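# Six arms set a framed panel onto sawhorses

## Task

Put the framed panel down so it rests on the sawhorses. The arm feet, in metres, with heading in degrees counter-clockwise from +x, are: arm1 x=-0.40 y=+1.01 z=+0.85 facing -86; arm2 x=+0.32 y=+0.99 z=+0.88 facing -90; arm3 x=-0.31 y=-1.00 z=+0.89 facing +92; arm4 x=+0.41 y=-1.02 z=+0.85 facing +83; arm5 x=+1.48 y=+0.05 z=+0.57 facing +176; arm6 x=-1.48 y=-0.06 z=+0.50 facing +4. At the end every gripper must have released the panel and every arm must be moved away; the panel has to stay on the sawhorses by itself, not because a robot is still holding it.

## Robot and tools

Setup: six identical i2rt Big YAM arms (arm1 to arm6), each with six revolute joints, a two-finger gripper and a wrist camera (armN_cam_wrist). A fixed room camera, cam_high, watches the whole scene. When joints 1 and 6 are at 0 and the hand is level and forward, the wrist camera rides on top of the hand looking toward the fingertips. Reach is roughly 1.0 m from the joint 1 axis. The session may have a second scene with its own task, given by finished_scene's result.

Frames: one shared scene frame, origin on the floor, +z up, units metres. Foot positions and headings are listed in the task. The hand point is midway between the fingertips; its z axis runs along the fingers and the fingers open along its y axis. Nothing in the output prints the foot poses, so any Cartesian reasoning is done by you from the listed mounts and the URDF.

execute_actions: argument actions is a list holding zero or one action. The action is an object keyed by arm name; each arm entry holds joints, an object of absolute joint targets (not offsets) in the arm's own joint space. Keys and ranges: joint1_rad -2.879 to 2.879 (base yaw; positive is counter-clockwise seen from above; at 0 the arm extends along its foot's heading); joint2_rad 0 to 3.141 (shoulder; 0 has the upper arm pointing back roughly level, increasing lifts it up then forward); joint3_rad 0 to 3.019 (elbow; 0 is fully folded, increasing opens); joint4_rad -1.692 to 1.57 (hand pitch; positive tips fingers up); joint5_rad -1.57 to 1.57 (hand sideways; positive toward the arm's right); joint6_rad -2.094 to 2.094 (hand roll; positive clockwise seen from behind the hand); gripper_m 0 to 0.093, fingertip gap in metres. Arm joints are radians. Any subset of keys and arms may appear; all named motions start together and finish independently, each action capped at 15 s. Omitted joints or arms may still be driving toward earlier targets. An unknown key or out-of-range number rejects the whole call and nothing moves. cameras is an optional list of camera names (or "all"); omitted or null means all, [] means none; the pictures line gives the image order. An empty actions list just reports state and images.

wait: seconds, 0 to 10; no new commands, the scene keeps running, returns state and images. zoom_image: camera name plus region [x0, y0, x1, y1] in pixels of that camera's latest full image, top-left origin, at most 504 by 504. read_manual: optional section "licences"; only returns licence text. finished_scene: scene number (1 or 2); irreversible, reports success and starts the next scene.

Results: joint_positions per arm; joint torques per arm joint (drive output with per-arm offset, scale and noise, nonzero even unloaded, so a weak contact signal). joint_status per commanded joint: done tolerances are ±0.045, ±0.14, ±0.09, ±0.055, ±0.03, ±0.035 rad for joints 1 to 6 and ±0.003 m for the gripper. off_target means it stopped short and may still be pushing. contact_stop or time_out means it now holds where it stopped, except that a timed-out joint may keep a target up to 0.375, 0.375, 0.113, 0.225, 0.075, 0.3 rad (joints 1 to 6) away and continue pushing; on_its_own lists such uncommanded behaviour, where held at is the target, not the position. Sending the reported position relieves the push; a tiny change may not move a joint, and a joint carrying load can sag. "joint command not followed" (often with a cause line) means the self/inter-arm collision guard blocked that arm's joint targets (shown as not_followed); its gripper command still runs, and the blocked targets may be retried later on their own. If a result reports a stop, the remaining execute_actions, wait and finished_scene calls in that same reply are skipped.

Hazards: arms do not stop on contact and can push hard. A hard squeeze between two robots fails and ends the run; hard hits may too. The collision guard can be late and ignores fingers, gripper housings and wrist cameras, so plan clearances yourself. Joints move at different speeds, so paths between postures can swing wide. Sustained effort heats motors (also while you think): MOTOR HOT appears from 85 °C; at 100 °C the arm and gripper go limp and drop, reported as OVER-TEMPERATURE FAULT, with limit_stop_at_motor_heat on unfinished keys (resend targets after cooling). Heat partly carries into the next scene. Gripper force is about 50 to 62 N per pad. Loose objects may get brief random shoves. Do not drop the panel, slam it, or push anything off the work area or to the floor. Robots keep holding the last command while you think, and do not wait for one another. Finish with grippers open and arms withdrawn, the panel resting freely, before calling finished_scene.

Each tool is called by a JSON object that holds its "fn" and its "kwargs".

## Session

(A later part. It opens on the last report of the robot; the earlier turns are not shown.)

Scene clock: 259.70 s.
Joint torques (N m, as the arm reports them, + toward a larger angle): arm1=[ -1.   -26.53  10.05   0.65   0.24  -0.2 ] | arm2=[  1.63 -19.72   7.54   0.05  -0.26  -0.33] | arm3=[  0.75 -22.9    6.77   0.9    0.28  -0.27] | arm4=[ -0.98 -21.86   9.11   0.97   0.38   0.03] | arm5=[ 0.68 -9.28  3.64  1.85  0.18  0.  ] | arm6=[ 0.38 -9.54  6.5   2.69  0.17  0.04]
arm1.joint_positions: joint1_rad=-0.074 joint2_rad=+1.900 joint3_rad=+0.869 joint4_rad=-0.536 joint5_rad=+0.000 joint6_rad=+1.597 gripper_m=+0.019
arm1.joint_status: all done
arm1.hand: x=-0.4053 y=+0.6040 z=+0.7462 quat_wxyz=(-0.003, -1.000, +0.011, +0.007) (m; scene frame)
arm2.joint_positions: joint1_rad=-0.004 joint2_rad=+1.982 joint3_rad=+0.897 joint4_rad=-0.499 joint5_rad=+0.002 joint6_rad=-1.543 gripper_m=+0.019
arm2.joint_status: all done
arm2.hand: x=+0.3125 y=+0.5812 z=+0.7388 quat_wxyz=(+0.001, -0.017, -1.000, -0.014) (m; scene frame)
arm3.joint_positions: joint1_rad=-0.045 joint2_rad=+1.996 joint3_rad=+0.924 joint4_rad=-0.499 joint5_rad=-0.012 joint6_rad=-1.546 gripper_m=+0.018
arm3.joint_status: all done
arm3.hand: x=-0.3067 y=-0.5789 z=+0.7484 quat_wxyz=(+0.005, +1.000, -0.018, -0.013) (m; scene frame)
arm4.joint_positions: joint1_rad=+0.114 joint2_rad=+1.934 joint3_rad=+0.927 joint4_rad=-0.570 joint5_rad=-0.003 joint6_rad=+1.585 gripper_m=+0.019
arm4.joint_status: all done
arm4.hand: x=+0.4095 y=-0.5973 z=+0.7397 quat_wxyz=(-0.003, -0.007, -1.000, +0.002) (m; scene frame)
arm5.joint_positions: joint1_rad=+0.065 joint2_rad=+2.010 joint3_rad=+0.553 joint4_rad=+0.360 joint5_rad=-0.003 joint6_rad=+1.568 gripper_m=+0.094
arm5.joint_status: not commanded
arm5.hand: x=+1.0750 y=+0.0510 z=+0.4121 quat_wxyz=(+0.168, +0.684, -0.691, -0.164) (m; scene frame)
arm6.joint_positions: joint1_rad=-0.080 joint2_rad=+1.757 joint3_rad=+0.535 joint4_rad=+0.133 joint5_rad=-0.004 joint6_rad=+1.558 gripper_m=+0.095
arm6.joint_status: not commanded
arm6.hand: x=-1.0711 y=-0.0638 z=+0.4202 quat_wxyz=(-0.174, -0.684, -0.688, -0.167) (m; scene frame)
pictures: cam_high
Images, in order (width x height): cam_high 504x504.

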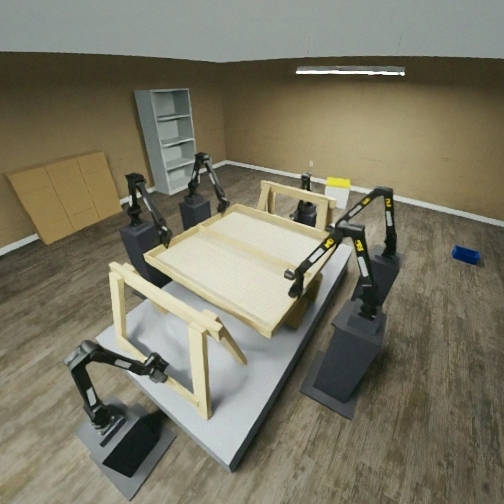

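Works well. Continue.

{"fn": "execute_actions", "kwargs": {"actions": [{"arm1":{"joints":{"joint2_rad":1.678,"joint3_rad":0.957,"joint4_rad":-0.662}},"arm2":{"joints":{"joint2_rad":1.754,"joint3_rad":0.97,"joint4_rad":-0.621}},"arm3":{"joints":{"joint2_rad":1.764,"joint3_rad":0.99,"joint4_rad":-0.62}},"arm4":{"joints":{"joint2_rad":1.705,"joint3_rad":1.003,"joint4_rad":-0.693}}}], "cameras": []}}

{"fn": "execute_actions", "kwargs": {"actions": [{"arm1":{"joints":{"joint2_rad":1.568,"joint3_rad":0.998,"joint4_rad":-0.801}},"arm2":{"joints":{"joint2_rad":1.638,"joint3_rad":1.003,"joint4_rad":-0.756}},"arm3":{"joints":{"joint2_rad":1.65,"joint3_rad":1.022,"joint4_rad":-0.753}},"arm4":{"joints":{"joint2_rad":1.598,"joint3_rad":1.044,"joint4_rad":-0.829}}}], "cameras": []}}

{"fn": "execute_actions", "kwargs": {"actions": [{"arm1":{"joints":{"joint2_rad":1.473,"joint3_rad":1.057,"joint4_rad":-0.943}},"arm2":{"joints":{"joint2_rad":1.537,"joint3_rad":1.052,"joint4_rad":-0.894}},"arm3":{"joints":{"joint2_rad":1.55,"joint3_rad":1.07,"joint4_rad":-0.889}},"arm4":{"joints":{"joint2_rad":1.506,"joint3_rad":1.101,"joint4_rad":-0.966}}}], "cameras": []}}

{"fn": "execute_actions", "kwargs": {"actions": [{"arm1":{"joints":{"joint2_rad":1.399,"joint3_rad":1.131,"joint4_rad":-1.082}},"arm2":{"joints":{"joint2_rad":1.455,"joint3_rad":1.118,"joint4_rad":-1.032}},"arm3":{"joints":{"joint2_rad":1.468,"joint3_rad":1.135,"joint4_rad":-1.026}},"arm4":{"joints":{"joint2_rad":1.435,"joint3_rad":1.174,"joint4_rad":-1.101}}}], "cameras": []}}

{"fn": "execute_actions", "kwargs": {"actions": [{"arm1":{"joints":{"joint2_rad":1.342,"joint3_rad":1.219,"joint4_rad":-1.22}},"arm2":{"joints":{"joint2_rad":1.39,"joint3_rad":1.198,"joint4_rad":-1.169}},"arm3":{"joints":{"joint2_rad":1.405,"joint3_rad":1.215,"joint4_rad":-1.161}},"arm4":{"joints":{"joint2_rad":1.38,"joint3_rad":1.261,"joint4_rad":-1.236}}}], "cameras": []}}

{"fn": "execute_actions", "kwargs": {"actions": [{"arm1":{"joints":{"joint2_rad":1.304,"joint3_rad":1.319,"joint4_rad":-1.354}},"arm2":{"joints":{"joint2_rad":1.344,"joint3_rad":1.292,"joint4_rad":-1.304}},"arm3":{"joints":{"joint2_rad":1.36,"joint3_rad":1.309,"joint4_rad":-1.295}},"arm4":{"joints":{"joint2_rad":1.344,"joint3_rad":1.361,"joint4_rad":-1.368}}}], "cameras": ["cam_high"]}}

Scene clock: 284.60 s.
Joint torques (N m, as the arm reports them, + toward a larger angle): arm1=[ -1.09 -23.97  12.94   0.32   0.24  -0.2 ] | arm2=[  1.49 -18.74   9.33   0.2   -0.18  -0.34] | arm3=[  0.47 -22.01   8.42   1.1    0.29  -0.3 ] | arm4=[ -1.02 -20.2   11.84   0.72   0.38   0.01] | arm5=[ 0.92 -8.9   3.76  1.8   0.19  0.01] | arm6=[ 0.33 -9.41  6.52  2.73  0.17  0.03]
arm1.joint_positions: joint1_rad=-0.074 joint2_rad=+1.765 joint3_rad=+0.870 joint4_rad=-0.660 joint5_rad=+0.000 joint6_rad=+1.597 gripper_m=+0.018
arm1.joint_status: all done
arm1.hand: x=-0.4045 y=+0.6060 z=+0.7977 quat_wxyz=(-0.008, -1.000, +0.011, +0.007) (m; scene frame)
arm2.joint_positions: joint1_rad=-0.003 joint2_rad=+1.849 joint3_rad=+0.897 joint4_rad=-0.629 joint5_rad=+0.001 joint6_rad=-1.542 gripper_m=+0.019
arm2.joint_status: all done
arm2.hand: x=+0.3134 y=+0.5808 z=+0.7912 quat_wxyz=(+0.000, -0.018, -1.000, -0.012) (m; scene frame)
arm3.joint_positions: joint1_rad=-0.042 joint2_rad=+1.867 joint3_rad=+0.924 joint4_rad=-0.627 joint5_rad=-0.012 joint6_rad=-1.543 gripper_m=+0.018
arm3.joint_status: all done
arm3.hand: x=-0.3074 y=-0.5792 z=+0.8004 quat_wxyz=(+0.004, +1.000, -0.017, -0.013) (m; scene frame)
arm4.joint_positions: joint1_rad=+0.114 joint2_rad=+1.802 joint3_rad=+0.927 joint4_rad=-0.690 joint5_rad=-0.003 joint6_rad=+1.585 gripper_m=+0.019
arm4.joint_status: all done
arm4.hand: x=+0.4090 y=-0.5988 z=+0.7927 quat_wxyz=(-0.003, -0.007, -1.000, -0.005) (m; scene frame)
arm5.joint_positions: joint1_rad=+0.065 joint2_rad=+2.010 joint3_rad=+0.553 joint4_rad=+0.360 joint5_rad=-0.003 joint6_rad=+1.568 gripper_m=+0.094
arm5.joint_status: not commanded
arm5.hand: x=+1.0750 y=+0.0510 z=+0.4121 quat_wxyz=(+0.168, +0.684, -0.691, -0.164) (m; scene frame)
arm6.joint_positions: joint1_rad=-0.080 joint2_rad=+1.757 joint3_rad=+0.535 joint4_rad=+0.133 joint5_rad=-0.004 joint6_rad=+1.558 gripper_m=+0.095
arm6.joint_status: not commanded
arm6.hand: x=-1.0711 y=-0.0638 z=+0.4202 quat_wxyz=(-0.174, -0.684, -0.688, -0.167) (m; scene frame)
pictures: none
No camera images: the call's "cameras" was empty. Leave "cameras" out to get every camera's image.

Scene clock: 286.53 s.
Joint torques (N m, as the arm reports them, + toward a larger angle): arm1=[ -1.11 -23.02  15.03   0.02   0.11  -0.2 ] | arm2=[  1.51 -17.52  11.83  -0.61  -0.15  -0.34] | arm3=[  0.42 -20.47  11.23   0.33   0.28  -0.29] | arm4=[ -1.   -18.65  14.39   0.41   0.18   0.01] | arm5=[ 0.89 -8.78  3.76  1.82  0.16  0.02] | arm6=[ 0.35 -9.5   6.5   2.73  0.18  0.03]
arm1.joint_positions: joint1_rad=-0.074 joint2_rad=+1.650 joint3_rad=+0.897 joint4_rad=-0.791 joint5_rad=+0.003 joint6_rad=+1.597 gripper_m=+0.018
arm1.joint_status: joint3_rad time_out (moved +0.027 of +0.128); the others done
arm1.on_its_own: joint3_rad reads +0.897 and still pushes toward +0.998 since a time_out
arm1.hand: x=-0.4042 y=+0.6053 z=+0.8484 quat_wxyz=(-0.014, -1.000, +0.011, +0.009) (m; scene frame)
arm2.joint_positions: joint1_rad=-0.003 joint2_rad=+1.724 joint3_rad=+0.906 joint4_rad=-0.743 joint5_rad=+0.000 joint6_rad=-1.542 gripper_m=+0.019
arm2.joint_status: joint3_rad time_out (moved +0.009 of +0.106); the others done
arm2.on_its_own: joint3_rad reads +0.906 and still pushes toward +1.003 since a time_out
arm2.hand: x=+0.3135 y=+0.5802 z=+0.8417 quat_wxyz=(+0.000, -0.018, -1.000, -0.002) (m; scene frame)
arm3.joint_positions: joint1_rad=-0.041 joint2_rad=+1.742 joint3_rad=+0.924 joint4_rad=-0.740 joint5_rad=-0.012 joint6_rad=-1.543 gripper_m=+0.018
arm3.joint_status: joint3_rad time_out (moved +0.000 of +0.098); the others done
arm3.on_its_own: joint3_rad reads +0.924 and still pushes toward +1.022 since a time_out
arm3.hand: x=-0.3070 y=-0.5831 z=+0.8498 quat_wxyz=(-0.001, +1.000, -0.017, -0.013) (m; scene frame)
arm4.joint_positions: joint1_rad=+0.114 joint2_rad=+1.689 joint3_rad=+0.947 joint4_rad=-0.815 joint5_rad=+0.002 joint6_rad=+1.585 gripper_m=+0.019
arm4.joint_status: joint3_rad time_out (moved +0.020 of +0.117); the others done
arm4.on_its_own: joint3_rad reads +0.947 and still pushes toward +1.044 since a time_out
arm4.hand: x=+0.4095 y=-0.6011 z=+0.8430 quat_wxyz=(-0.006, -0.008, -1.000, -0.009) (m; scene frame)
arm5.joint_positions: joint1_rad=+0.065 joint2_rad=+2.010 joint3_rad=+0.553 joint4_rad=+0.360 joint5_rad=-0.003 joint6_rad=+1.568 gripper_m=+0.094
arm5.joint_status: not commanded
arm5.hand: x=+1.0750 y=+0.0510 z=+0.4121 quat_wxyz=(+0.168, +0.684, -0.691, -0.164) (m; scene frame)
arm6.joint_positions: joint1_rad=-0.080 joint2_rad=+1.757 joint3_rad=+0.535 joint4_rad=+0.133 joint5_rad=-0.004 joint6_rad=+1.558 gripper_m=+0.095
arm6.joint_status: not commanded
arm6.hand: x=-1.0711 y=-0.0638 z=+0.4202 quat_wxyz=(-0.174, -0.684, -0.688, -0.167) (m; scene frame)
pictures: none
No camera images: the call's "cameras" was empty. Leave "cameras" out to get every camera's image.

not run: a stop came earlier in this reply.

not run: a stop came earlier in this reply.

not run: a stop came earlier in this reply.

not run: a stop came earlier in this reply.

{"fn": "execute_actions", "kwargs": {"actions": [{"arm1":{"joints":{"joint2_rad":1.42,"joint3_rad":1.14,"joint4_rad":-1.082}},"arm2":{"joints":{"joint2_rad":1.475,"joint3_rad":1.128,"joint4_rad":-1.032}},"arm3":{"joints":{"joint2_rad":1.488,"joint3_rad":1.145,"joint4_rad":-1.026}},"arm4":{"joints":{"joint2_rad":1.455,"joint3_rad":1.184,"joint4_rad":-1.101}},"arm5":{"joints":{"joint2_rad":2.04,"joint3_rad":0.79,"joint4_rad":0.43}},"arm6":{"joints":{"joint2_rad":1.84,"joint3_rad":0.765,"joint4_rad":0.25}}}], "cameras": ["cam_high"]}}

Scene clock: 309.20 s.
Joint torques (N m, as the arm reports them, + toward a larger angle): arm1=[ -0.67 -21.64  17.48   0.04   0.09  -0.17] | arm2=[  1.49 -15.59  14.28  -0.41  -0.05  -0.34] | arm3=[  0.3  -18.39  13.4    0.14   0.24  -0.32] | arm4=[ -1.09 -17.19  16.94   0.62  -0.01  -0.01] | arm5=[ 0.57 -9.41 13.41  3.06  0.2   0.02] | arm6=[ 0.36 -9.43 13.67  5.43  0.18  0.08]
arm1.joint_positions: joint1_rad=-0.076 joint2_rad=+1.498 joint3_rad=+1.017 joint4_rad=-1.072 joint5_rad=+0.003 joint6_rad=+1.595 gripper_m=+0.018
arm1.joint_status: joint3_rad time_out (moved +0.120 of +0.243); the others done
arm1.on_its_own: joint3_rad reads +1.017 and still pushes toward +1.130 since a time_out
arm1.hand: x=-0.4037 y=+0.6050 z=+0.9435 quat_wxyz=(-0.010, -1.000, +0.011, +0.009) (m; scene frame)
arm2.joint_positions: joint1_rad=-0.003 joint2_rad=+1.546 joint3_rad=+1.007 joint4_rad=-1.025 joint5_rad=-0.002 joint6_rad=-1.542 gripper_m=+0.019
arm2.joint_status: joint3_rad time_out (moved +0.100 of +0.222); the others done
arm2.on_its_own: joint3_rad reads +1.007 and still pushes toward +1.119 since a time_out
arm2.hand: x=+0.3138 y=+0.5794 z=+0.9408 quat_wxyz=(-0.001, -0.018, -1.000, -0.004) (m; scene frame)
arm3.joint_positions: joint1_rad=-0.041 joint2_rad=+1.565 joint3_rad=+1.005 joint4_rad=-1.008 joint5_rad=-0.011 joint6_rad=-1.541 gripper_m=+0.018
arm3.joint_status: joint3_rad time_out (moved +0.082 of +0.221); the others done
arm3.on_its_own: joint3_rad reads +1.005 and still pushes toward +1.118 since a time_out
arm3.hand: x=-0.3057 y=-0.5876 z=+0.9434 quat_wxyz=(+0.003, +1.000, -0.018, -0.012) (m; scene frame)
arm4.joint_positions: joint1_rad=+0.110 joint2_rad=+1.529 joint3_rad=+1.062 joint4_rad=-1.096 joint5_rad=+0.007 joint6_rad=+1.588 gripper_m=+0.019
arm4.joint_status: joint3_rad time_out (moved +0.115 of +0.237); the others done
arm4.on_its_own: joint3_rad reads +1.062 and still pushes toward +1.174 since a time_out
arm4.hand: x=+0.4107 y=-0.6034 z=+0.9420 quat_wxyz=(-0.008, -0.011, -1.000, -0.006) (m; scene frame)
arm5.joint_positions: joint1_rad=+0.065 joint2_rad=+2.027 joint3_rad=+0.586 joint4_rad=+0.377 joint5_rad=-0.005 joint6_rad=+1.567 gripper_m=+0.094
arm5.joint_status: joint3_rad time_out (moved +0.033 of +0.237); the others done
arm5.on_its_own: joint3_rad reads +0.586 and still pushes toward +0.700 since a time_out (your +0.790 is given up)
arm5.hand: x=+1.0566 y=+0.0509 z=+0.4129 quat_wxyz=(+0.180, +0.681, -0.688, -0.175) (m; scene frame)
arm6.joint_positions: joint1_rad=-0.080 joint2_rad=+1.804 joint3_rad=+0.615 joint4_rad=+0.157 joint5_rad=-0.004 joint6_rad=+1.553 gripper_m=+0.095
arm6.joint_status: joint3_rad time_out (moved +0.079 of +0.230); joint4_rad time_out (moved +0.024 of +0.117); the others done
arm6.on_its_own: joint3_rad reads +0.615 and still pushes toward +0.727 since a time_out; joint4_rad reads +0.157 and still pushes toward +0.250 since a time_out
arm6.hand: x=-1.0308 y=-0.0642 z=+0.4248 quat_wxyz=(-0.194, -0.677, -0.685, -0.186) (m; scene frame)
pictures: cam_high
Images, in order (width x height): cam_high 504x504.

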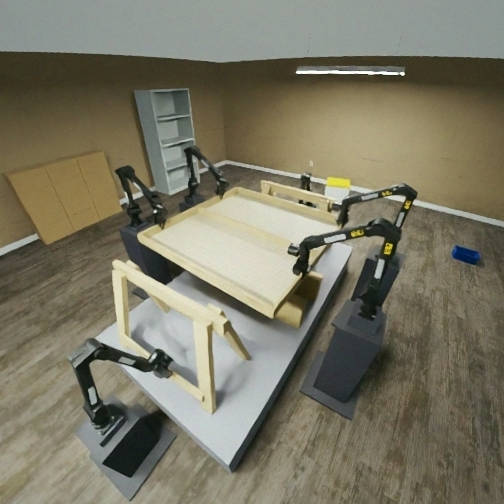

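{"fn": "execute_actions", "kwargs": {"actions": [{"arm1":{"joints":{"joint2_rad":1.34,"joint3_rad":1.34,"joint4_rad":-1.354}},"arm2":{"joints":{"joint2_rad":1.38,"joint3_rad":1.312,"joint4_rad":-1.304}},"arm3":{"joints":{"joint2_rad":1.395,"joint3_rad":1.34,"joint4_rad":-1.295}},"arm4":{"joints":{"joint2_rad":1.38,"joint3_rad":1.381,"joint4_rad":-1.368}},"arm5":{"joints":{"joint2_rad":2.03,"joint3_rad":0.99,"joint4_rad":0.5}},"arm6":{"joints":{"joint2_rad":1.86,"joint3_rad":0.94,"joint4_rad":0.33}}}], "cameras": ["cam_high"]}}

Scene clock: 321.23 s.
Joint torques (N m, as the arm reports them, + toward a larger angle): arm1=[ -0.52 -20.32  18.33   0.26   0.18  -0.17] | arm2=[  1.46 -14.35  15.1   -0.09   0.04  -0.34] | arm3=[  0.19 -17.12  14.22   0.47   0.33  -0.36] | arm4=[ -0.12 -15.99  17.63   0.86  -0.03   0.02] | arm5=[  0.32 -20.83  15.4    5.17  -0.28   0.12] | arm6=[  0.34 -20.81  14.43   6.54  -0.54   0.12]
arm1.joint_positions: joint1_rad=-0.079 joint2_rad=+1.410 joint3_rad=+1.194 joint4_rad=-1.353 joint5_rad=+0.001 joint6_rad=+1.596 gripper_m=+0.018
arm1.joint_status: joint3_rad time_out (moved +0.177 of +0.323); the others done
arm1.on_its_own: joint3_rad reads +1.194 and still pushes toward +1.306 since a time_out
arm1.hand: x=-0.4032 y=+0.6085 z=+1.0403 quat_wxyz=(-0.002, -1.000, +0.013, +0.008) (m; scene frame)
arm2.joint_positions: joint1_rad=-0.002 joint2_rad=+1.440 joint3_rad=+1.168 joint4_rad=-1.305 joint5_rad=-0.005 joint6_rad=-1.542 gripper_m=+0.019
arm2.joint_status: joint3_rad time_out (moved +0.162 of +0.305); the others done
arm2.on_its_own: joint3_rad reads +1.168 and still pushes toward +1.281 since a time_out
arm2.hand: x=+0.3144 y=+0.5814 z=+1.0385 quat_wxyz=(-0.002, -0.017, -1.000, -0.010) (m; scene frame)
arm3.joint_positions: joint1_rad=-0.039 joint2_rad=+1.463 joint3_rad=+1.166 joint4_rad=-1.287 joint5_rad=-0.014 joint6_rad=-1.538 gripper_m=+0.018
arm3.joint_status: joint3_rad time_out (moved +0.161 of +0.335); the others done
arm3.on_its_own: joint3_rad reads +1.166 and still pushes toward +1.279 since a time_out
arm3.hand: x=-0.3054 y=-0.5880 z=+1.0395 quat_wxyz=(+0.011, +1.000, -0.019, -0.013) (m; scene frame)
arm4.joint_positions: joint1_rad=+0.108 joint2_rad=+1.450 joint3_rad=+1.244 joint4_rad=-1.369 joint5_rad=+0.007 joint6_rad=+1.588 gripper_m=+0.019
arm4.joint_status: joint3_rad time_out (moved +0.181 of +0.319); the others done
arm4.on_its_own: joint3_rad reads +1.244 and still pushes toward +1.356 since a time_out
arm4.hand: x=+0.4108 y=-0.6042 z=+1.0389 quat_wxyz=(-0.009, -0.012, -1.000, +0.000) (m; scene frame)
arm5.joint_positions: joint1_rad=+0.064 joint2_rad=+2.127 joint3_rad=+0.871 joint4_rad=+0.390 joint5_rad=+0.009 joint6_rad=+1.557 gripper_m=+0.094
arm5.joint_status: joint3_rad time_out (moved +0.285 of +0.404); joint4_rad time_out (moved +0.013 of +0.123); the others done
arm5.on_its_own: joint3_rad reads +0.871 and still pushes toward +0.983 since a time_out; joint4_rad reads +0.390 and still pushes toward +0.500 since a time_out
arm5.hand: x=+0.9180 y=+0.0555 z=+0.4319 quat_wxyz=(+0.240, +0.662, -0.665, -0.248) (m; scene frame)
arm6.joint_positions: joint1_rad=-0.080 joint2_rad=+1.915 joint3_rad=+0.798 joint4_rad=+0.214 joint5_rad=+0.012 joint6_rad=+1.548 gripper_m=+0.095
arm6.joint_status: joint3_rad time_out (moved +0.183 of +0.325); joint4_rad time_out (moved +0.058 of +0.173); the others done
arm6.on_its_own: joint3_rad reads +0.798 and still pushes toward +0.910 since a time_out; joint4_rad reads +0.214 and still pushes toward +0.330 since a time_out
arm6.hand: x=-0.9415 y=-0.0681 z=+0.4354 quat_wxyz=(-0.245, -0.664, -0.671, -0.223) (m; scene frame)
pictures: cam_high
Images, in order (width x height): cam_high 504x504.

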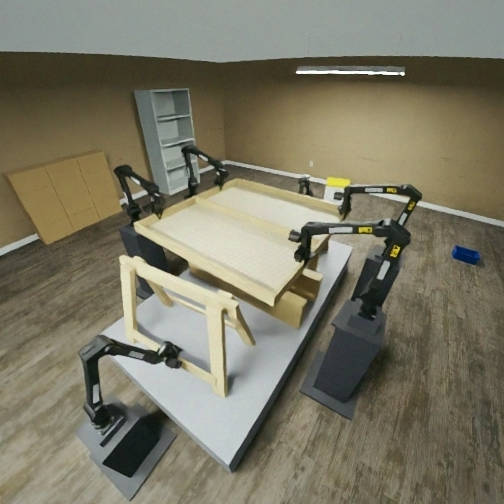

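{"fn": "execute_actions", "kwargs": {"actions": [{"arm1":{"joints":{"joint2_rad":1.325,"joint3_rad":1.43,"joint4_rad":-1.46}},"arm2":{"joints":{"joint2_rad":1.36,"joint3_rad":1.40,"joint4_rad":-1.41}},"arm3":{"joints":{"joint2_rad":1.375,"joint3_rad":1.43,"joint4_rad":-1.40}},"arm4":{"joints":{"joint2_rad":1.365,"joint3_rad":1.47,"joint4_rad":-1.473}},"arm5":{"joints":{"joint2_rad":2.21,"joint3_rad":1.21,"joint4_rad":0.485}},"arm6":{"joints":{"joint2_rad":2.055,"joint3_rad":1.19,"joint4_rad":0.365}}}], "cameras": ["cam_high","arm1_cam_wrist","arm4_cam_wrist"]}}

Scene clock: 333.13 s.
Joint torques (N m, as the arm reports them, + toward a larger angle): arm1=[ -0.28 -20.36  18.5    0.05   0.21  -0.19] | arm2=[  1.43 -14.75  15.25  -0.39   0.11  -0.35] | arm3=[  0.19 -17.19  14.39   0.22   0.4   -0.39] | arm4=[ -0.59 -16.79  17.78   0.6   -0.06  -0.01] | arm5=[  0.99 -19.46  16.32   4.57  -0.16   0.21] | arm6=[  0.69 -24.28  14.71   5.51  -0.48   0.18]
arm1.joint_positions: joint1_rad=-0.080 joint2_rad=+1.396 joint3_rad=+1.269 joint4_rad=-1.451 joint5_rad=+0.000 joint6_rad=+1.596 gripper_m=+0.018
arm1.joint_status: joint3_rad time_out (moved +0.076 of +0.236); the others done
arm1.on_its_own: joint3_rad reads +1.269 and still pushes toward +1.382 since a time_out
arm1.hand: x=-0.4027 y=+0.6102 z=+1.0738 quat_wxyz=(+0.003, -1.000, +0.014, +0.008) (m; scene frame)
arm2.joint_positions: joint1_rad=-0.002 joint2_rad=+1.426 joint3_rad=+1.241 joint4_rad=-1.405 joint5_rad=-0.006 joint6_rad=-1.541 gripper_m=+0.019
arm2.joint_status: joint3_rad time_out (moved +0.073 of +0.232); the others done
arm2.on_its_own: joint3_rad reads +1.241 and still pushes toward +1.353 since a time_out
arm2.hand: x=+0.3146 y=+0.5821 z=+1.0709 quat_wxyz=(-0.003, -0.018, -1.000, -0.017) (m; scene frame)
arm3.joint_positions: joint1_rad=-0.039 joint2_rad=+1.445 joint3_rad=+1.236 joint4_rad=-1.385 joint5_rad=-0.016 joint6_rad=-1.535 gripper_m=+0.019
arm3.joint_status: joint3_rad time_out (moved +0.070 of +0.264); the others done
arm3.on_its_own: joint3_rad reads +1.236 and still pushes toward +1.348 since a time_out
arm3.hand: x=-0.3054 y=-0.5889 z=+1.0724 quat_wxyz=(+0.016, +1.000, -0.020, -0.015) (m; scene frame)
arm4.joint_positions: joint1_rad=+0.108 joint2_rad=+1.442 joint3_rad=+1.319 joint4_rad=-1.465 joint5_rad=+0.008 joint6_rad=+1.588 gripper_m=+0.019
arm4.joint_status: joint3_rad time_out (moved +0.075 of +0.226); the others done
arm4.on_its_own: joint3_rad reads +1.319 and still pushes toward +1.431 since a time_out
arm4.hand: x=+0.4106 y=-0.6054 z=+1.0703 quat_wxyz=(-0.009, -0.012, -1.000, +0.007) (m; scene frame)
arm5.joint_positions: joint1_rad=+0.064 joint2_rad=+2.258 joint3_rad=+1.089 joint4_rad=+0.392 joint5_rad=+0.006 joint6_rad=+1.544 gripper_m=+0.094
arm5.joint_status: joint3_rad time_out (moved +0.219 of +0.339); joint4_rad time_out (moved +0.002 of +0.095); the others done
arm5.on_its_own: joint3_rad reads +1.089 and still pushes toward +1.202 since a time_out; joint4_rad reads +0.392 and still pushes toward +0.485 since a time_out
arm5.hand: x=+0.8353 y=+0.0563 z=+0.4227 quat_wxyz=(+0.269, +0.654, -0.649, -0.279) (m; scene frame)
arm6.joint_positions: joint1_rad=-0.084 joint2_rad=+2.103 joint3_rad=+1.086 joint4_rad=+0.280 joint5_rad=+0.011 joint6_rad=+1.542 gripper_m=+0.095
arm6.joint_status: joint3_rad time_out (moved +0.289 of +0.392); joint4_rad time_out (moved +0.065 of +0.151); the others done
arm6.on_its_own: joint3_rad reads +1.086 and still pushes toward +1.190 since a time_out; joint4_rad reads +0.280 and still pushes toward +0.365 since a time_out
arm6.hand: x=-0.8193 y=-0.0713 z=+0.4403 quat_wxyz=(-0.300, -0.641, -0.650, -0.275) (m; scene frame)
pictures: arm1_cam_wrist, arm4_cam_wrist, cam_high
Images, in order (width x height): arm1_cam_wrist 616x616, arm4_cam_wrist 616x616, cam_high 504x504.

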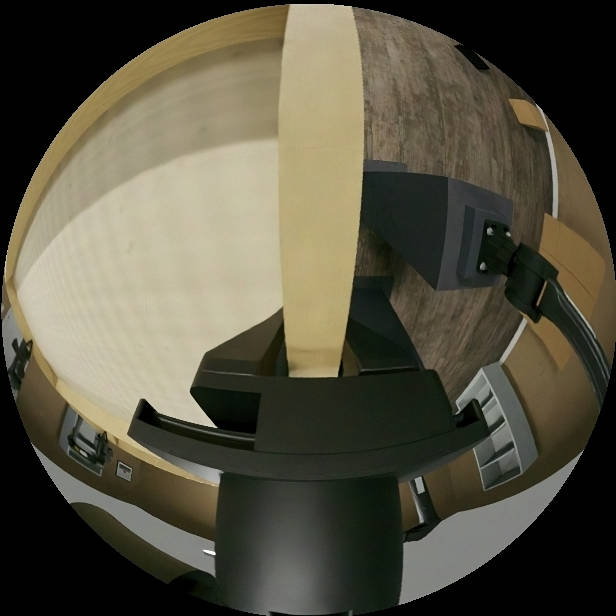

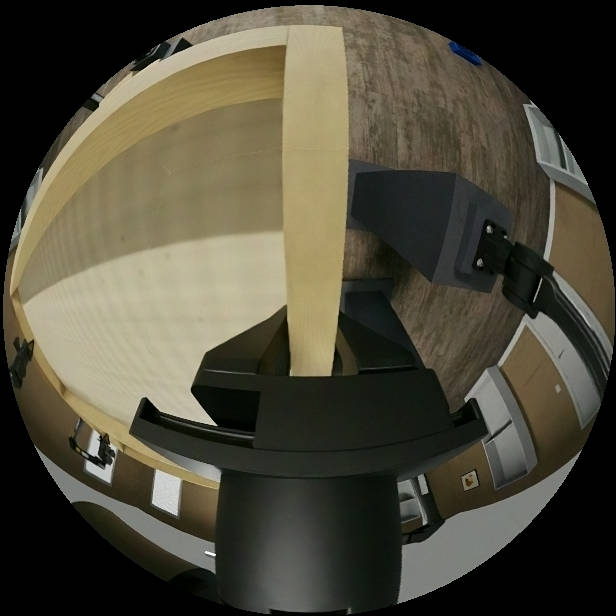

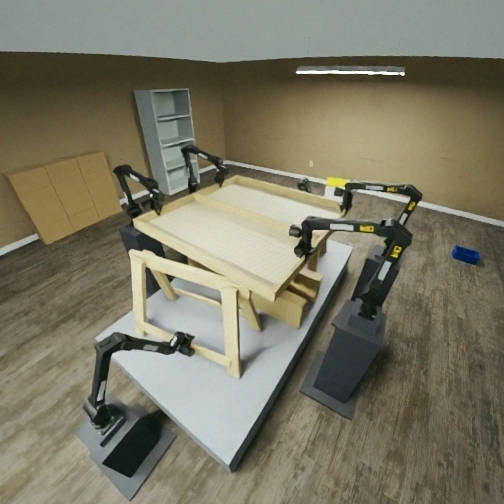

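{"fn": "execute_actions", "kwargs": {"actions": [{"arm5":{"joints":{"joint1_rad":0.2,"joint2_rad":2.26,"joint3_rad":1.07,"joint4_rad":0.39,"joint5_rad":0.08}},"arm6":{"joints":{"joint1_rad":0.1,"joint2_rad":2.12,"joint3_rad":1.07,"joint4_rad":0.27,"joint5_rad":0.08}}}], "cameras": []}}

{"fn": "execute_actions", "kwargs": {"actions": [{"arm5":{"joints":{"joint2_rad":2.37,"joint3_rad":1.47,"joint4_rad":0.45}},"arm6":{"joints":{"joint2_rad":2.24,"joint3_rad":1.43,"joint4_rad":0.35}}}], "cameras": ["cam_high","arm5_cam_wrist","arm6_cam_wrist"]}}

Scene clock: 345.17 s.
Joint torques (N m, as the arm reports them, + toward a larger angle): arm1=[ -0.7  -20.4   18.5    0.02   0.23  -0.19] | arm2=[  1.44 -14.71  15.23  -0.39   0.11  -0.35] | arm3=[  0.16 -17.29  14.39   0.22   0.4   -0.39] | arm4=[ -0.64 -16.59  17.72   0.6   -0.04  -0.01] | arm5=[ -0.17 -16.     5.4    1.44   0.11   0.07] | arm6=[ -1.83 -18.26   6.7    1.45  -0.09   0.03]
arm1.joint_positions: joint1_rad=-0.080 joint2_rad=+1.396 joint3_rad=+1.269 joint4_rad=-1.451 joint5_rad=+0.000 joint6_rad=+1.596 gripper_m=+0.018
arm1.joint_status: not commanded
arm1.on_its_own: joint3_rad reads +1.269 and still pushes toward +1.382 since a time_out
arm1.hand: x=-0.4027 y=+0.6102 z=+1.0738 quat_wxyz=(+0.003, -1.000, +0.014, +0.008) (m; scene frame)
arm2.joint_positions: joint1_rad=-0.002 joint2_rad=+1.426 joint3_rad=+1.241 joint4_rad=-1.405 joint5_rad=-0.006 joint6_rad=-1.541 gripper_m=+0.019
arm2.joint_status: not commanded
arm2.on_its_own: joint3_rad reads +1.241 and still pushes toward +1.353 since a time_out
arm2.hand: x=+0.3146 y=+0.5821 z=+1.0709 quat_wxyz=(-0.003, -0.018, -1.000, -0.017) (m; scene frame)
arm3.joint_positions: joint1_rad=-0.039 joint2_rad=+1.445 joint3_rad=+1.236 joint4_rad=-1.385 joint5_rad=-0.016 joint6_rad=-1.535 gripper_m=+0.019
arm3.joint_status: not commanded
arm3.on_its_own: joint3_rad reads +1.236 and still pushes toward +1.348 since a time_out
arm3.hand: x=-0.3054 y=-0.5889 z=+1.0724 quat_wxyz=(+0.016, +1.000, -0.020, -0.015) (m; scene frame)
arm4.joint_positions: joint1_rad=+0.108 joint2_rad=+1.442 joint3_rad=+1.319 joint4_rad=-1.465 joint5_rad=+0.008 joint6_rad=+1.588 gripper_m=+0.019
arm4.joint_status: not commanded
arm4.on_its_own: joint3_rad reads +1.319 and still pushes toward +1.431 since a time_out
arm4.hand: x=+0.4106 y=-0.6054 z=+1.0703 quat_wxyz=(-0.009, -0.012, -1.000, +0.007) (m; scene frame)
arm5.joint_positions: joint1_rad=+0.204 joint2_rad=+2.263 joint3_rad=+1.072 joint4_rad=+0.392 joint5_rad=+0.080 joint6_rad=+1.560 gripper_m=+0.094
arm5.joint_status: all done
arm5.hand: x=+0.8497 y=-0.0193 z=+0.4148 quat_wxyz=(+0.259, +0.687, -0.620, -0.276) (m; scene frame)
arm6.joint_positions: joint1_rad=+0.121 joint2_rad=+2.106 joint3_rad=+1.061 joint4_rad=+0.280 joint5_rad=+0.083 joint6_rad=+1.555 gripper_m=+0.095
arm6.joint_status: all done
arm6.hand: x=-0.8413 y=+0.0469 z=+0.4284 quat_wxyz=(-0.286, -0.590, -0.703, -0.274) (m; scene frame)
pictures: none
No camera images: the call's "cameras" was empty. Leave "cameras" out to get every camera's image.

Scene clock: 347.53 s.
Joint torques (N m, as the arm reports them, + toward a larger angle): arm1=[ -0.23 -20.41  18.49   0.02   0.23  -0.19] | arm2=[  1.44 -14.73  15.24  -0.38   0.12  -0.36] | arm3=[  0.12 -17.23  14.41   0.22   0.4   -0.39] | arm4=[ -0.73 -16.59  17.8    0.53  -0.05  -0.01] | arm5=[ -0.42 -21.84  15.94   3.     0.09  -0.17] | arm6=[ -1.64 -24.57  14.52   4.12   0.06  -0.19]
arm1.joint_positions: joint1_rad=-0.080 joint2_rad=+1.396 joint3_rad=+1.269 joint4_rad=-1.451 joint5_rad=+0.000 joint6_rad=+1.596 gripper_m=+0.018
arm1.joint_status: not commanded
arm1.on_its_own: joint3_rad reads +1.269 and still pushes toward +1.382 since a time_out
arm1.hand: x=-0.4027 y=+0.6102 z=+1.0738 quat_wxyz=(+0.003, -1.000, +0.014, +0.008) (m; scene frame)
arm2.joint_positions: joint1_rad=-0.002 joint2_rad=+1.426 joint3_rad=+1.241 joint4_rad=-1.405 joint5_rad=-0.006 joint6_rad=-1.541 gripper_m=+0.019
arm2.joint_status: not commanded
arm2.on_its_own: joint3_rad reads +1.241 and still pushes toward +1.353 since a time_out
arm2.hand: x=+0.3146 y=+0.5821 z=+1.0709 quat_wxyz=(-0.003, -0.018, -1.000, -0.017) (m; scene frame)
arm3.joint_positions: joint1_rad=-0.039 joint2_rad=+1.445 joint3_rad=+1.236 joint4_rad=-1.385 joint5_rad=-0.016 joint6_rad=-1.535 gripper_m=+0.019
arm3.joint_status: not commanded
arm3.on_its_own: joint3_rad reads +1.236 and still pushes toward +1.348 since a time_out
arm3.hand: x=-0.3054 y=-0.5889 z=+1.0724 quat_wxyz=(+0.016, +1.000, -0.020, -0.015) (m; scene frame)
arm4.joint_positions: joint1_rad=+0.108 joint2_rad=+1.442 joint3_rad=+1.319 joint4_rad=-1.465 joint5_rad=+0.008 joint6_rad=+1.588 gripper_m=+0.019
arm4.joint_status: not commanded
arm4.on_its_own: joint3_rad reads +1.319 and still pushes toward +1.431 since a time_out
arm4.hand: x=+0.4106 y=-0.6054 z=+1.0703 quat_wxyz=(-0.009, -0.012, -1.000, +0.007) (m; scene frame)
arm5.joint_positions: joint1_rad=+0.205 joint2_rad=+2.411 joint3_rad=+1.376 joint4_rad=+0.411 joint5_rad=+0.079 joint6_rad=+1.584 gripper_m=+0.094
arm5.joint_status: joint3_rad time_out (moved +0.305 of +0.398); the others done
arm5.on_its_own: joint3_rad reads +1.376 and still pushes toward +1.470 since a time_out
arm5.hand: x=+0.7357 y=-0.0342 z=+0.4274 quat_wxyz=(+0.323, +0.651, -0.606, -0.324) (m; scene frame)
arm6.joint_positions: joint1_rad=+0.117 joint2_rad=+2.258 joint3_rad=+1.339 joint4_rad=+0.301 joint5_rad=+0.079 joint6_rad=+1.575 gripper_m=+0.095
arm6.joint_status: joint3_rad time_out (moved +0.278 of +0.369); the others done
arm6.on_its_own: joint3_rad reads +1.339 and still pushes toward +1.430 since a time_out
arm6.hand: x=-0.7387 y=+0.0648 z=+0.4420 quat_wxyz=(-0.323, -0.580, -0.671, -0.330) (m; scene frame)
pictures: arm5_cam_wrist, arm6_cam_wrist, cam_high
Images, in order (width x height): arm5_cam_wrist 616x616, arm6_cam_wrist 616x616, cam_high 504x504.

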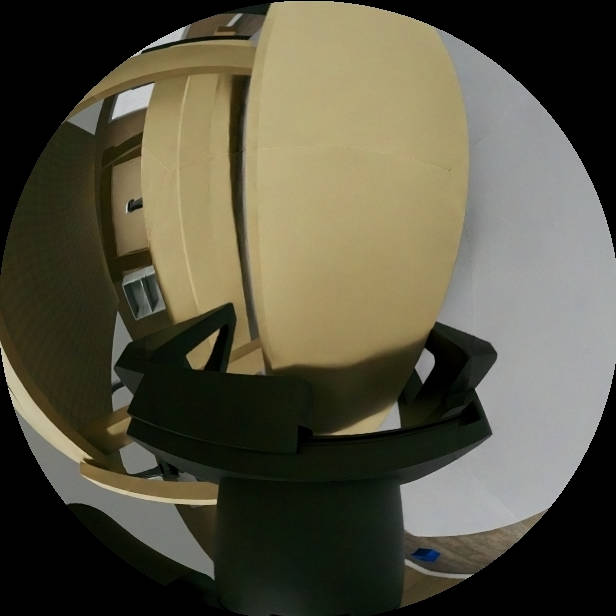

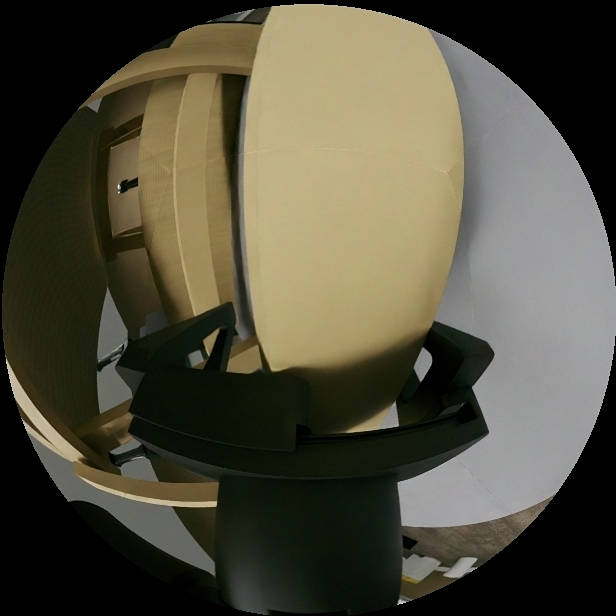

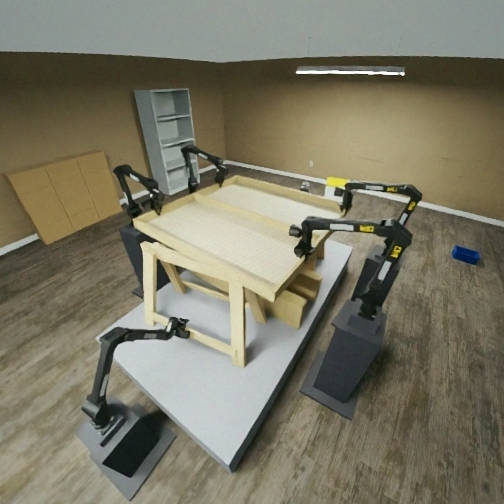

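{"fn": "execute_actions", "kwargs": {"actions": [{"arm5":{"joints":{"joint1_rad":0.18,"joint2_rad":2.6,"joint3_rad":1.83,"joint4_rad":0.37}},"arm6":{"joints":{"joint1_rad":0.07,"joint2_rad":2.48,"joint3_rad":1.77,"joint4_rad":0.3}}}], "cameras": ["cam_high","arm5_cam_wrist","arm6_cam_wrist"]}}

Scene clock: 354.50 s.
Joint torques (N m, as the arm reports them, + toward a larger angle): arm1=[ -0.25 -20.48  18.53  -0.04   0.23  -0.18] | arm2=[  1.45 -14.74  15.24  -0.39   0.12  -0.35] | arm3=[  0.19 -17.31  14.39   0.24   0.4   -0.39] | arm4=[ -0.38 -16.62  17.85   0.4   -0.03  -0.01] | arm5=[ -0.86 -21.78  15.77   2.2    0.01  -0.17] | arm6=[ -3.34 -23.87  14.71   2.91   0.28  -0.28]
arm1.joint_positions: joint1_rad=-0.080 joint2_rad=+1.396 joint3_rad=+1.269 joint4_rad=-1.451 joint5_rad=+0.000 joint6_rad=+1.596 gripper_m=+0.018
arm1.joint_status: not commanded
arm1.on_its_own: joint3_rad reads +1.269 and still pushes toward +1.382 since a time_out
arm1.hand: x=-0.4027 y=+0.6102 z=+1.0738 quat_wxyz=(+0.003, -1.000, +0.014, +0.008) (m; scene frame)
arm2.joint_positions: joint1_rad=-0.002 joint2_rad=+1.426 joint3_rad=+1.241 joint4_rad=-1.405 joint5_rad=-0.006 joint6_rad=-1.541 gripper_m=+0.019
arm2.joint_status: not commanded
arm2.on_its_own: joint3_rad reads +1.241 and still pushes toward +1.353 since a time_out
arm2.hand: x=+0.3146 y=+0.5821 z=+1.0709 quat_wxyz=(-0.003, -0.018, -1.000, -0.017) (m; scene frame)
arm3.joint_positions: joint1_rad=-0.039 joint2_rad=+1.445 joint3_rad=+1.236 joint4_rad=-1.385 joint5_rad=-0.016 joint6_rad=-1.535 gripper_m=+0.019
arm3.joint_status: not commanded
arm3.on_its_own: joint3_rad reads +1.236 and still pushes toward +1.348 since a time_out
arm3.hand: x=-0.3054 y=-0.5889 z=+1.0724 quat_wxyz=(+0.016, +1.000, -0.020, -0.015) (m; scene frame)
arm4.joint_positions: joint1_rad=+0.108 joint2_rad=+1.442 joint3_rad=+1.319 joint4_rad=-1.465 joint5_rad=+0.008 joint6_rad=+1.588 gripper_m=+0.019
arm4.joint_status: not commanded
arm4.on_its_own: joint3_rad reads +1.319 and still pushes toward +1.431 since a time_out
arm4.hand: x=+0.4106 y=-0.6054 z=+1.0703 quat_wxyz=(-0.009, -0.012, -1.000, +0.007) (m; scene frame)
arm5.joint_positions: joint1_rad=+0.192 joint2_rad=+2.604 joint3_rad=+1.756 joint4_rad=+0.355 joint5_rad=+0.082 joint6_rad=+1.586 gripper_m=+0.094
arm5.joint_status: all done
arm5.hand: x=+0.6279 y=-0.0364 z=+0.4306 quat_wxyz=(+0.364, +0.620, -0.592, -0.363) (m; scene frame)
arm6.joint_positions: joint1_rad=+0.112 joint2_rad=+2.456 joint3_rad=+1.691 joint4_rad=+0.283 joint5_rad=+0.074 joint6_rad=+1.582 gripper_m=+0.095
arm6.joint_status: all done
arm6.hand: x=-0.6351 y=+0.0810 z=+0.4478 quat_wxyz=(-0.358, -0.563, -0.642, -0.378) (m; scene frame)
pictures: arm5_cam_wrist, arm6_cam_wrist, cam_high
Images, in order (width x height): arm5_cam_wrist 616x616, arm6_cam_wrist 616x616, cam_high 504x504.

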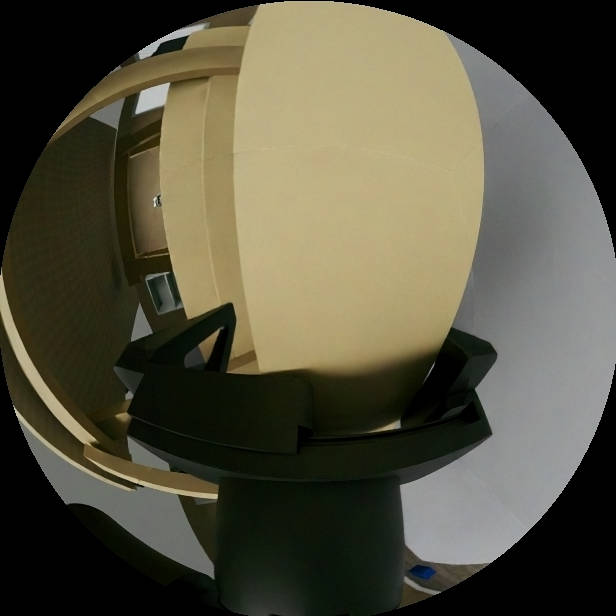

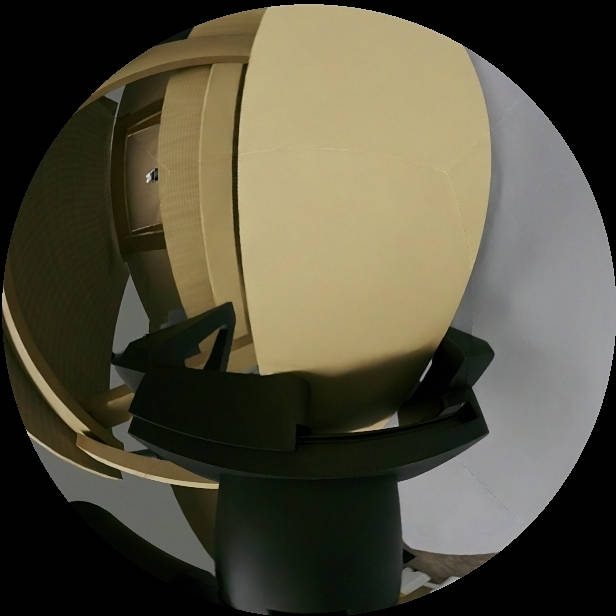

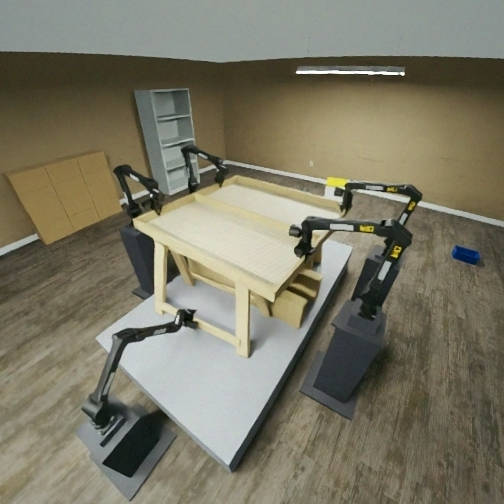

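{"fn": "execute_actions", "kwargs": {"actions": [{"arm5":{"joints":{"joint2_rad":2.5,"joint3_rad":1.6,"joint4_rad":0.44}},"arm6":{"joints":{"joint2_rad":2.36,"joint3_rad":1.53,"joint4_rad":0.37}}}], "cameras": []}}

{"fn": "execute_actions", "kwargs": {"actions": [{"arm5":{"joints":{"joint2_rad":2.37,"joint3_rad":1.35,"joint4_rad":0.55}},"arm6":{"joints":{"joint2_rad":2.23,"joint3_rad":1.3,"joint4_rad":0.46}}}], "cameras": []}}

{"fn": "execute_actions", "kwargs": {"actions": [{"arm5":{"joints":{"joint1_rad":0.1,"joint2_rad":1.2,"joint3_rad":0.6,"joint4_rad":0.9,"joint5_rad":0,"joint6_rad":0}},"arm6":{"joints":{"joint1_rad":-0.04,"joint2_rad":1.1,"joint3_rad":0.7,"joint4_rad":0.7,"joint5_rad":0,"joint6_rad":0}},"arm1":{"joints":{"joint2_rad":1.33,"joint3_rad":1.28,"joint4_rad":-1.354}},"arm2":{"joints":{"joint2_rad":1.365,"joint3_rad":1.255,"joint4_rad":-1.304}},"arm3":{"joints":{"joint2_rad":1.385,"joint3_rad":1.252,"joint4_rad":-1.29}},"arm4":{"joints":{"joint2_rad":1.37,"joint3_rad":1.33,"joint4_rad":-1.368}}}], "cameras": ["cam_high","arm5_cam_wrist","arm6_cam_wrist"]}}

Scene clock: 374.67 s.
Joint torques (N m, as the arm reports them, + toward a larger angle): arm1=[ -0.46 -20.3   18.45  -0.06   0.22  -0.19] | arm2=[  1.43 -14.75  15.25  -0.39   0.11  -0.35] | arm3=[  0.21 -17.26  14.41   0.24   0.4   -0.39] | arm4=[ -0.41 -17.18  17.8    0.54  -0.05  -0.02] | arm5=[ -0.53 -23.1    8.18   2.54   0.01  -0.13] | arm6=[ -0.26 -27.14   8.19   3.29   0.06  -0.27]
arm1.joint_positions: joint1_rad=-0.080 joint2_rad=+1.396 joint3_rad=+1.269 joint4_rad=-1.451 joint5_rad=+0.000 joint6_rad=+1.596 gripper_m=+0.018
arm1.joint_status: not commanded
arm1.on_its_own: joint3_rad reads +1.269 and still pushes toward +1.382 since a time_out
arm1.hand: x=-0.4027 y=+0.6102 z=+1.0738 quat_wxyz=(+0.003, -1.000, +0.014, +0.008) (m; scene frame)
arm2.joint_positions: joint1_rad=-0.002 joint2_rad=+1.426 joint3_rad=+1.241 joint4_rad=-1.405 joint5_rad=-0.006 joint6_rad=-1.541 gripper_m=+0.019
arm2.joint_status: not commanded
arm2.on_its_own: joint3_rad reads +1.241 and still pushes toward +1.353 since a time_out
arm2.hand: x=+0.3146 y=+0.5821 z=+1.0709 quat_wxyz=(-0.003, -0.018, -1.000, -0.017) (m; scene frame)
arm3.joint_positions: joint1_rad=-0.039 joint2_rad=+1.445 joint3_rad=+1.236 joint4_rad=-1.385 joint5_rad=-0.016 joint6_rad=-1.535 gripper_m=+0.019
arm3.joint_status: not commanded
arm3.on_its_own: joint3_rad reads +1.236 and still pushes toward +1.348 since a time_out
arm3.hand: x=-0.3054 y=-0.5889 z=+1.0724 quat_wxyz=(+0.016, +1.000, -0.020, -0.015) (m; scene frame)
arm4.joint_positions: joint1_rad=+0.108 joint2_rad=+1.442 joint3_rad=+1.319 joint4_rad=-1.465 joint5_rad=+0.008 joint6_rad=+1.588 gripper_m=+0.019
arm4.joint_status: not commanded
arm4.on_its_own: joint3_rad reads +1.319 and still pushes toward +1.431 since a time_out
arm4.hand: x=+0.4106 y=-0.6054 z=+1.0703 quat_wxyz=(-0.009, -0.012, -1.000, +0.007) (m; scene frame)
arm5.joint_positions: joint1_rad=+0.188 joint2_rad=+2.522 joint3_rad=+1.600 joint4_rad=+0.416 joint5_rad=+0.081 joint6_rad=+1.580 gripper_m=+0.094
arm5.joint_status: all done
arm5.hand: x=+0.6632 y=-0.0295 z=+0.4389 quat_wxyz=(+0.359, +0.624, -0.593, -0.361) (m; scene frame)
arm6.joint_positions: joint1_rad=+0.065 joint2_rad=+2.385 joint3_rad=+1.522 joint4_rad=+0.342 joint5_rad=+0.079 joint6_rad=+1.582 gripper_m=+0.095
arm6.joint_status: all done
arm6.hand: x=-0.6751 y=+0.0339 z=+0.4369 quat_wxyz=(-0.358, -0.585, -0.635, -0.355) (m; scene frame)
pictures: none
No camera images: the call's "cameras" was empty. Leave "cameras" out to get every camera's image.

Scene clock: 375.67 s.
Joint torques (N m, as the arm reports them, + toward a larger angle): arm1=[ -0.42 -20.3   18.49   0.05   0.23  -0.19] | arm2=[  1.48 -14.72  15.24  -0.39   0.12  -0.35] | arm3=[  0.21 -17.29  14.42   0.21   0.4   -0.39] | arm4=[ -0.6  -16.7   17.79   0.42  -0.1    0.  ] | arm5=[ -0.52 -18.59   7.56   2.44   0.    -0.14] | arm6=[ -0.03 -23.79   7.38   3.25   0.06  -0.27]
arm1.joint_positions: joint1_rad=-0.080 joint2_rad=+1.396 joint3_rad=+1.269 joint4_rad=-1.451 joint5_rad=+0.000 joint6_rad=+1.596 gripper_m=+0.018
arm1.joint_status: not commanded
arm1.on_its_own: joint3_rad reads +1.269 and still pushes toward +1.382 since a time_out
arm1.hand: x=-0.4027 y=+0.6102 z=+1.0738 quat_wxyz=(+0.003, -1.000, +0.014, +0.008) (m; scene frame)
arm2.joint_positions: joint1_rad=-0.002 joint2_rad=+1.426 joint3_rad=+1.241 joint4_rad=-1.405 joint5_rad=-0.006 joint6_rad=-1.541 gripper_m=+0.019
arm2.joint_status: not commanded
arm2.on_its_own: joint3_rad reads +1.241 and still pushes toward +1.353 since a time_out
arm2.hand: x=+0.3146 y=+0.5821 z=+1.0709 quat_wxyz=(-0.003, -0.018, -1.000, -0.017) (m; scene frame)
arm3.joint_positions: joint1_rad=-0.039 joint2_rad=+1.445 joint3_rad=+1.236 joint4_rad=-1.385 joint5_rad=-0.016 joint6_rad=-1.535 gripper_m=+0.019
arm3.joint_status: not commanded
arm3.on_its_own: joint3_rad reads +1.236 and still pushes toward +1.348 since a time_out
arm3.hand: x=-0.3054 y=-0.5889 z=+1.0724 quat_wxyz=(+0.016, +1.000, -0.020, -0.015) (m; scene frame)
arm4.joint_positions: joint1_rad=+0.108 joint2_rad=+1.442 joint3_rad=+1.319 joint4_rad=-1.465 joint5_rad=+0.008 joint6_rad=+1.588 gripper_m=+0.019
arm4.joint_status: not commanded
arm4.on_its_own: joint3_rad reads +1.319 and still pushes toward +1.431 since a time_out
arm4.hand: x=+0.4106 y=-0.6054 z=+1.0703 quat_wxyz=(-0.009, -0.012, -1.000, +0.007) (m; scene frame)
arm5.joint_positions: joint1_rad=+0.188 joint2_rad=+2.373 joint3_rad=+1.347 joint4_rad=+0.530 joint5_rad=+0.081 joint6_rad=+1.579 gripper_m=+0.094
arm5.joint_status: all done
arm5.hand: x=+0.7231 y=-0.0227 z=+0.4681 quat_wxyz=(+0.362, +0.622, -0.592, -0.364) (m; scene frame)
arm6.joint_positions: joint1_rad=+0.065 joint2_rad=+2.242 joint3_rad=+1.293 joint4_rad=+0.434 joint5_rad=+0.079 joint6_rad=+1.582 gripper_m=+0.095
arm6.joint_status: all done
arm6.hand: x=-0.7328 y=+0.0264 z=+0.4616 quat_wxyz=(-0.360, -0.584, -0.634, -0.357) (m; scene frame)
pictures: none
No camera images: the call's "cameras" was empty. Leave "cameras" out to get every camera's image.

Scene clock: 377.83 s.
Joint torques (N m, as the arm reports them, + toward a larger angle): arm1=[ -0.22 -20.87  16.62   0.29   0.37  -0.19] | arm2=[  1.44 -15.1   13.1    0.2    0.15  -0.35] | arm3=[  0.22 -18.33  11.77   1.07   0.32  -0.39] | arm4=[ -0.19 -16.99  14.59   1.23  -0.05   0.01] | arm5=[ 0.84 -5.78 10.36  2.12 -0.15 -0.03] | arm6=[ 0.05 -7.78 10.7   3.02 -0.14 -0.22]
arm1.joint_positions: joint1_rad=-0.080 joint2_rad=+1.406 joint3_rad=+1.189 joint4_rad=-1.352 joint5_rad=-0.003 joint6_rad=+1.596 gripper_m=+0.018
arm1.joint_status: joint3_rad off_target (ended at +1.189, target +1.280); the others done
arm1.hand: x=-0.4027 y=+0.6101 z=+1.0399 quat_wxyz=(-0.001, -1.000, +0.014, +0.006) (m; scene frame)
arm2.joint_positions: joint1_rad=-0.002 joint2_rad=+1.436 joint3_rad=+1.171 joint4_rad=-1.313 joint5_rad=-0.007 joint6_rad=-1.541 gripper_m=+0.019
arm2.joint_status: all done
arm2.hand: x=+0.3150 y=+0.5823 z=+1.0411 quat_wxyz=(-0.004, -0.018, -1.000, -0.011) (m; scene frame)
arm3.joint_positions: joint1_rad=-0.039 joint2_rad=+1.467 joint3_rad=+1.178 joint4_rad=-1.299 joint5_rad=-0.013 joint6_rad=-1.535 gripper_m=+0.018
arm3.joint_status: all done
arm3.hand: x=-0.3053 y=-0.5866 z=+1.0420 quat_wxyz=(+0.013, +1.000, -0.020, -0.013) (m; scene frame)
arm4.joint_positions: joint1_rad=+0.108 joint2_rad=+1.448 joint3_rad=+1.256 joint4_rad=-1.380 joint5_rad=+0.007 joint6_rad=+1.588 gripper_m=+0.019
arm4.joint_status: all done
arm4.hand: x=+0.4107 y=-0.6032 z=+1.0440 quat_wxyz=(-0.009, -0.012, -1.000, -0.001) (m; scene frame)
arm5.joint_positions: joint1_rad=+0.094 joint2_rad=+1.204 joint3_rad=+0.599 joint4_rad=+0.885 joint5_rad=+0.003 joint6_rad=+0.010 gripper_m=+0.094
arm5.joint_status: all done
arm5.hand: x=+0.9751 y=+0.0420 z=+0.9252 quat_wxyz=(+0.012, +0.601, -0.002, -0.799) (m; scene frame)
arm6.joint_positions: joint1_rad=-0.045 joint2_rad=+1.101 joint3_rad=+0.692 joint4_rad=+0.679 joint5_rad=+0.001 joint6_rad=+0.015 gripper_m=+0.095
arm6.joint_status: all done
arm6.hand: x=-0.9789 y=-0.0444 z=+0.9197 quat_wxyz=(-0.797, +0.005, -0.603, -0.012) (m; scene frame)
pictures: arm5_cam_wrist, arm6_cam_wrist, cam_high
Images, in order (width x height): arm5_cam_wrist 616x616, arm6_cam_wrist 616x616, cam_high 504x504.

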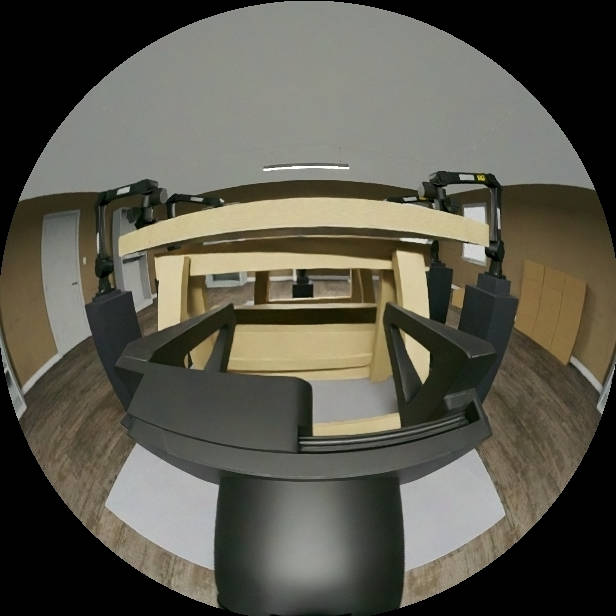

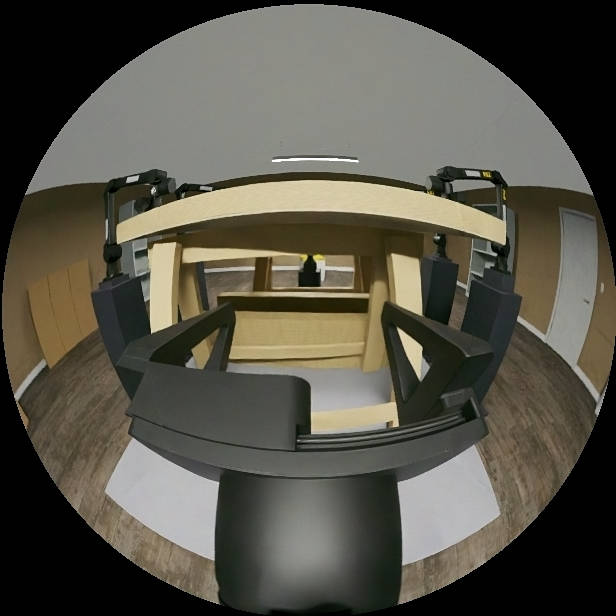

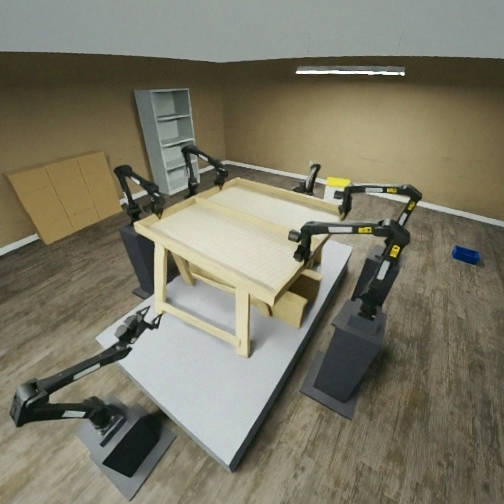

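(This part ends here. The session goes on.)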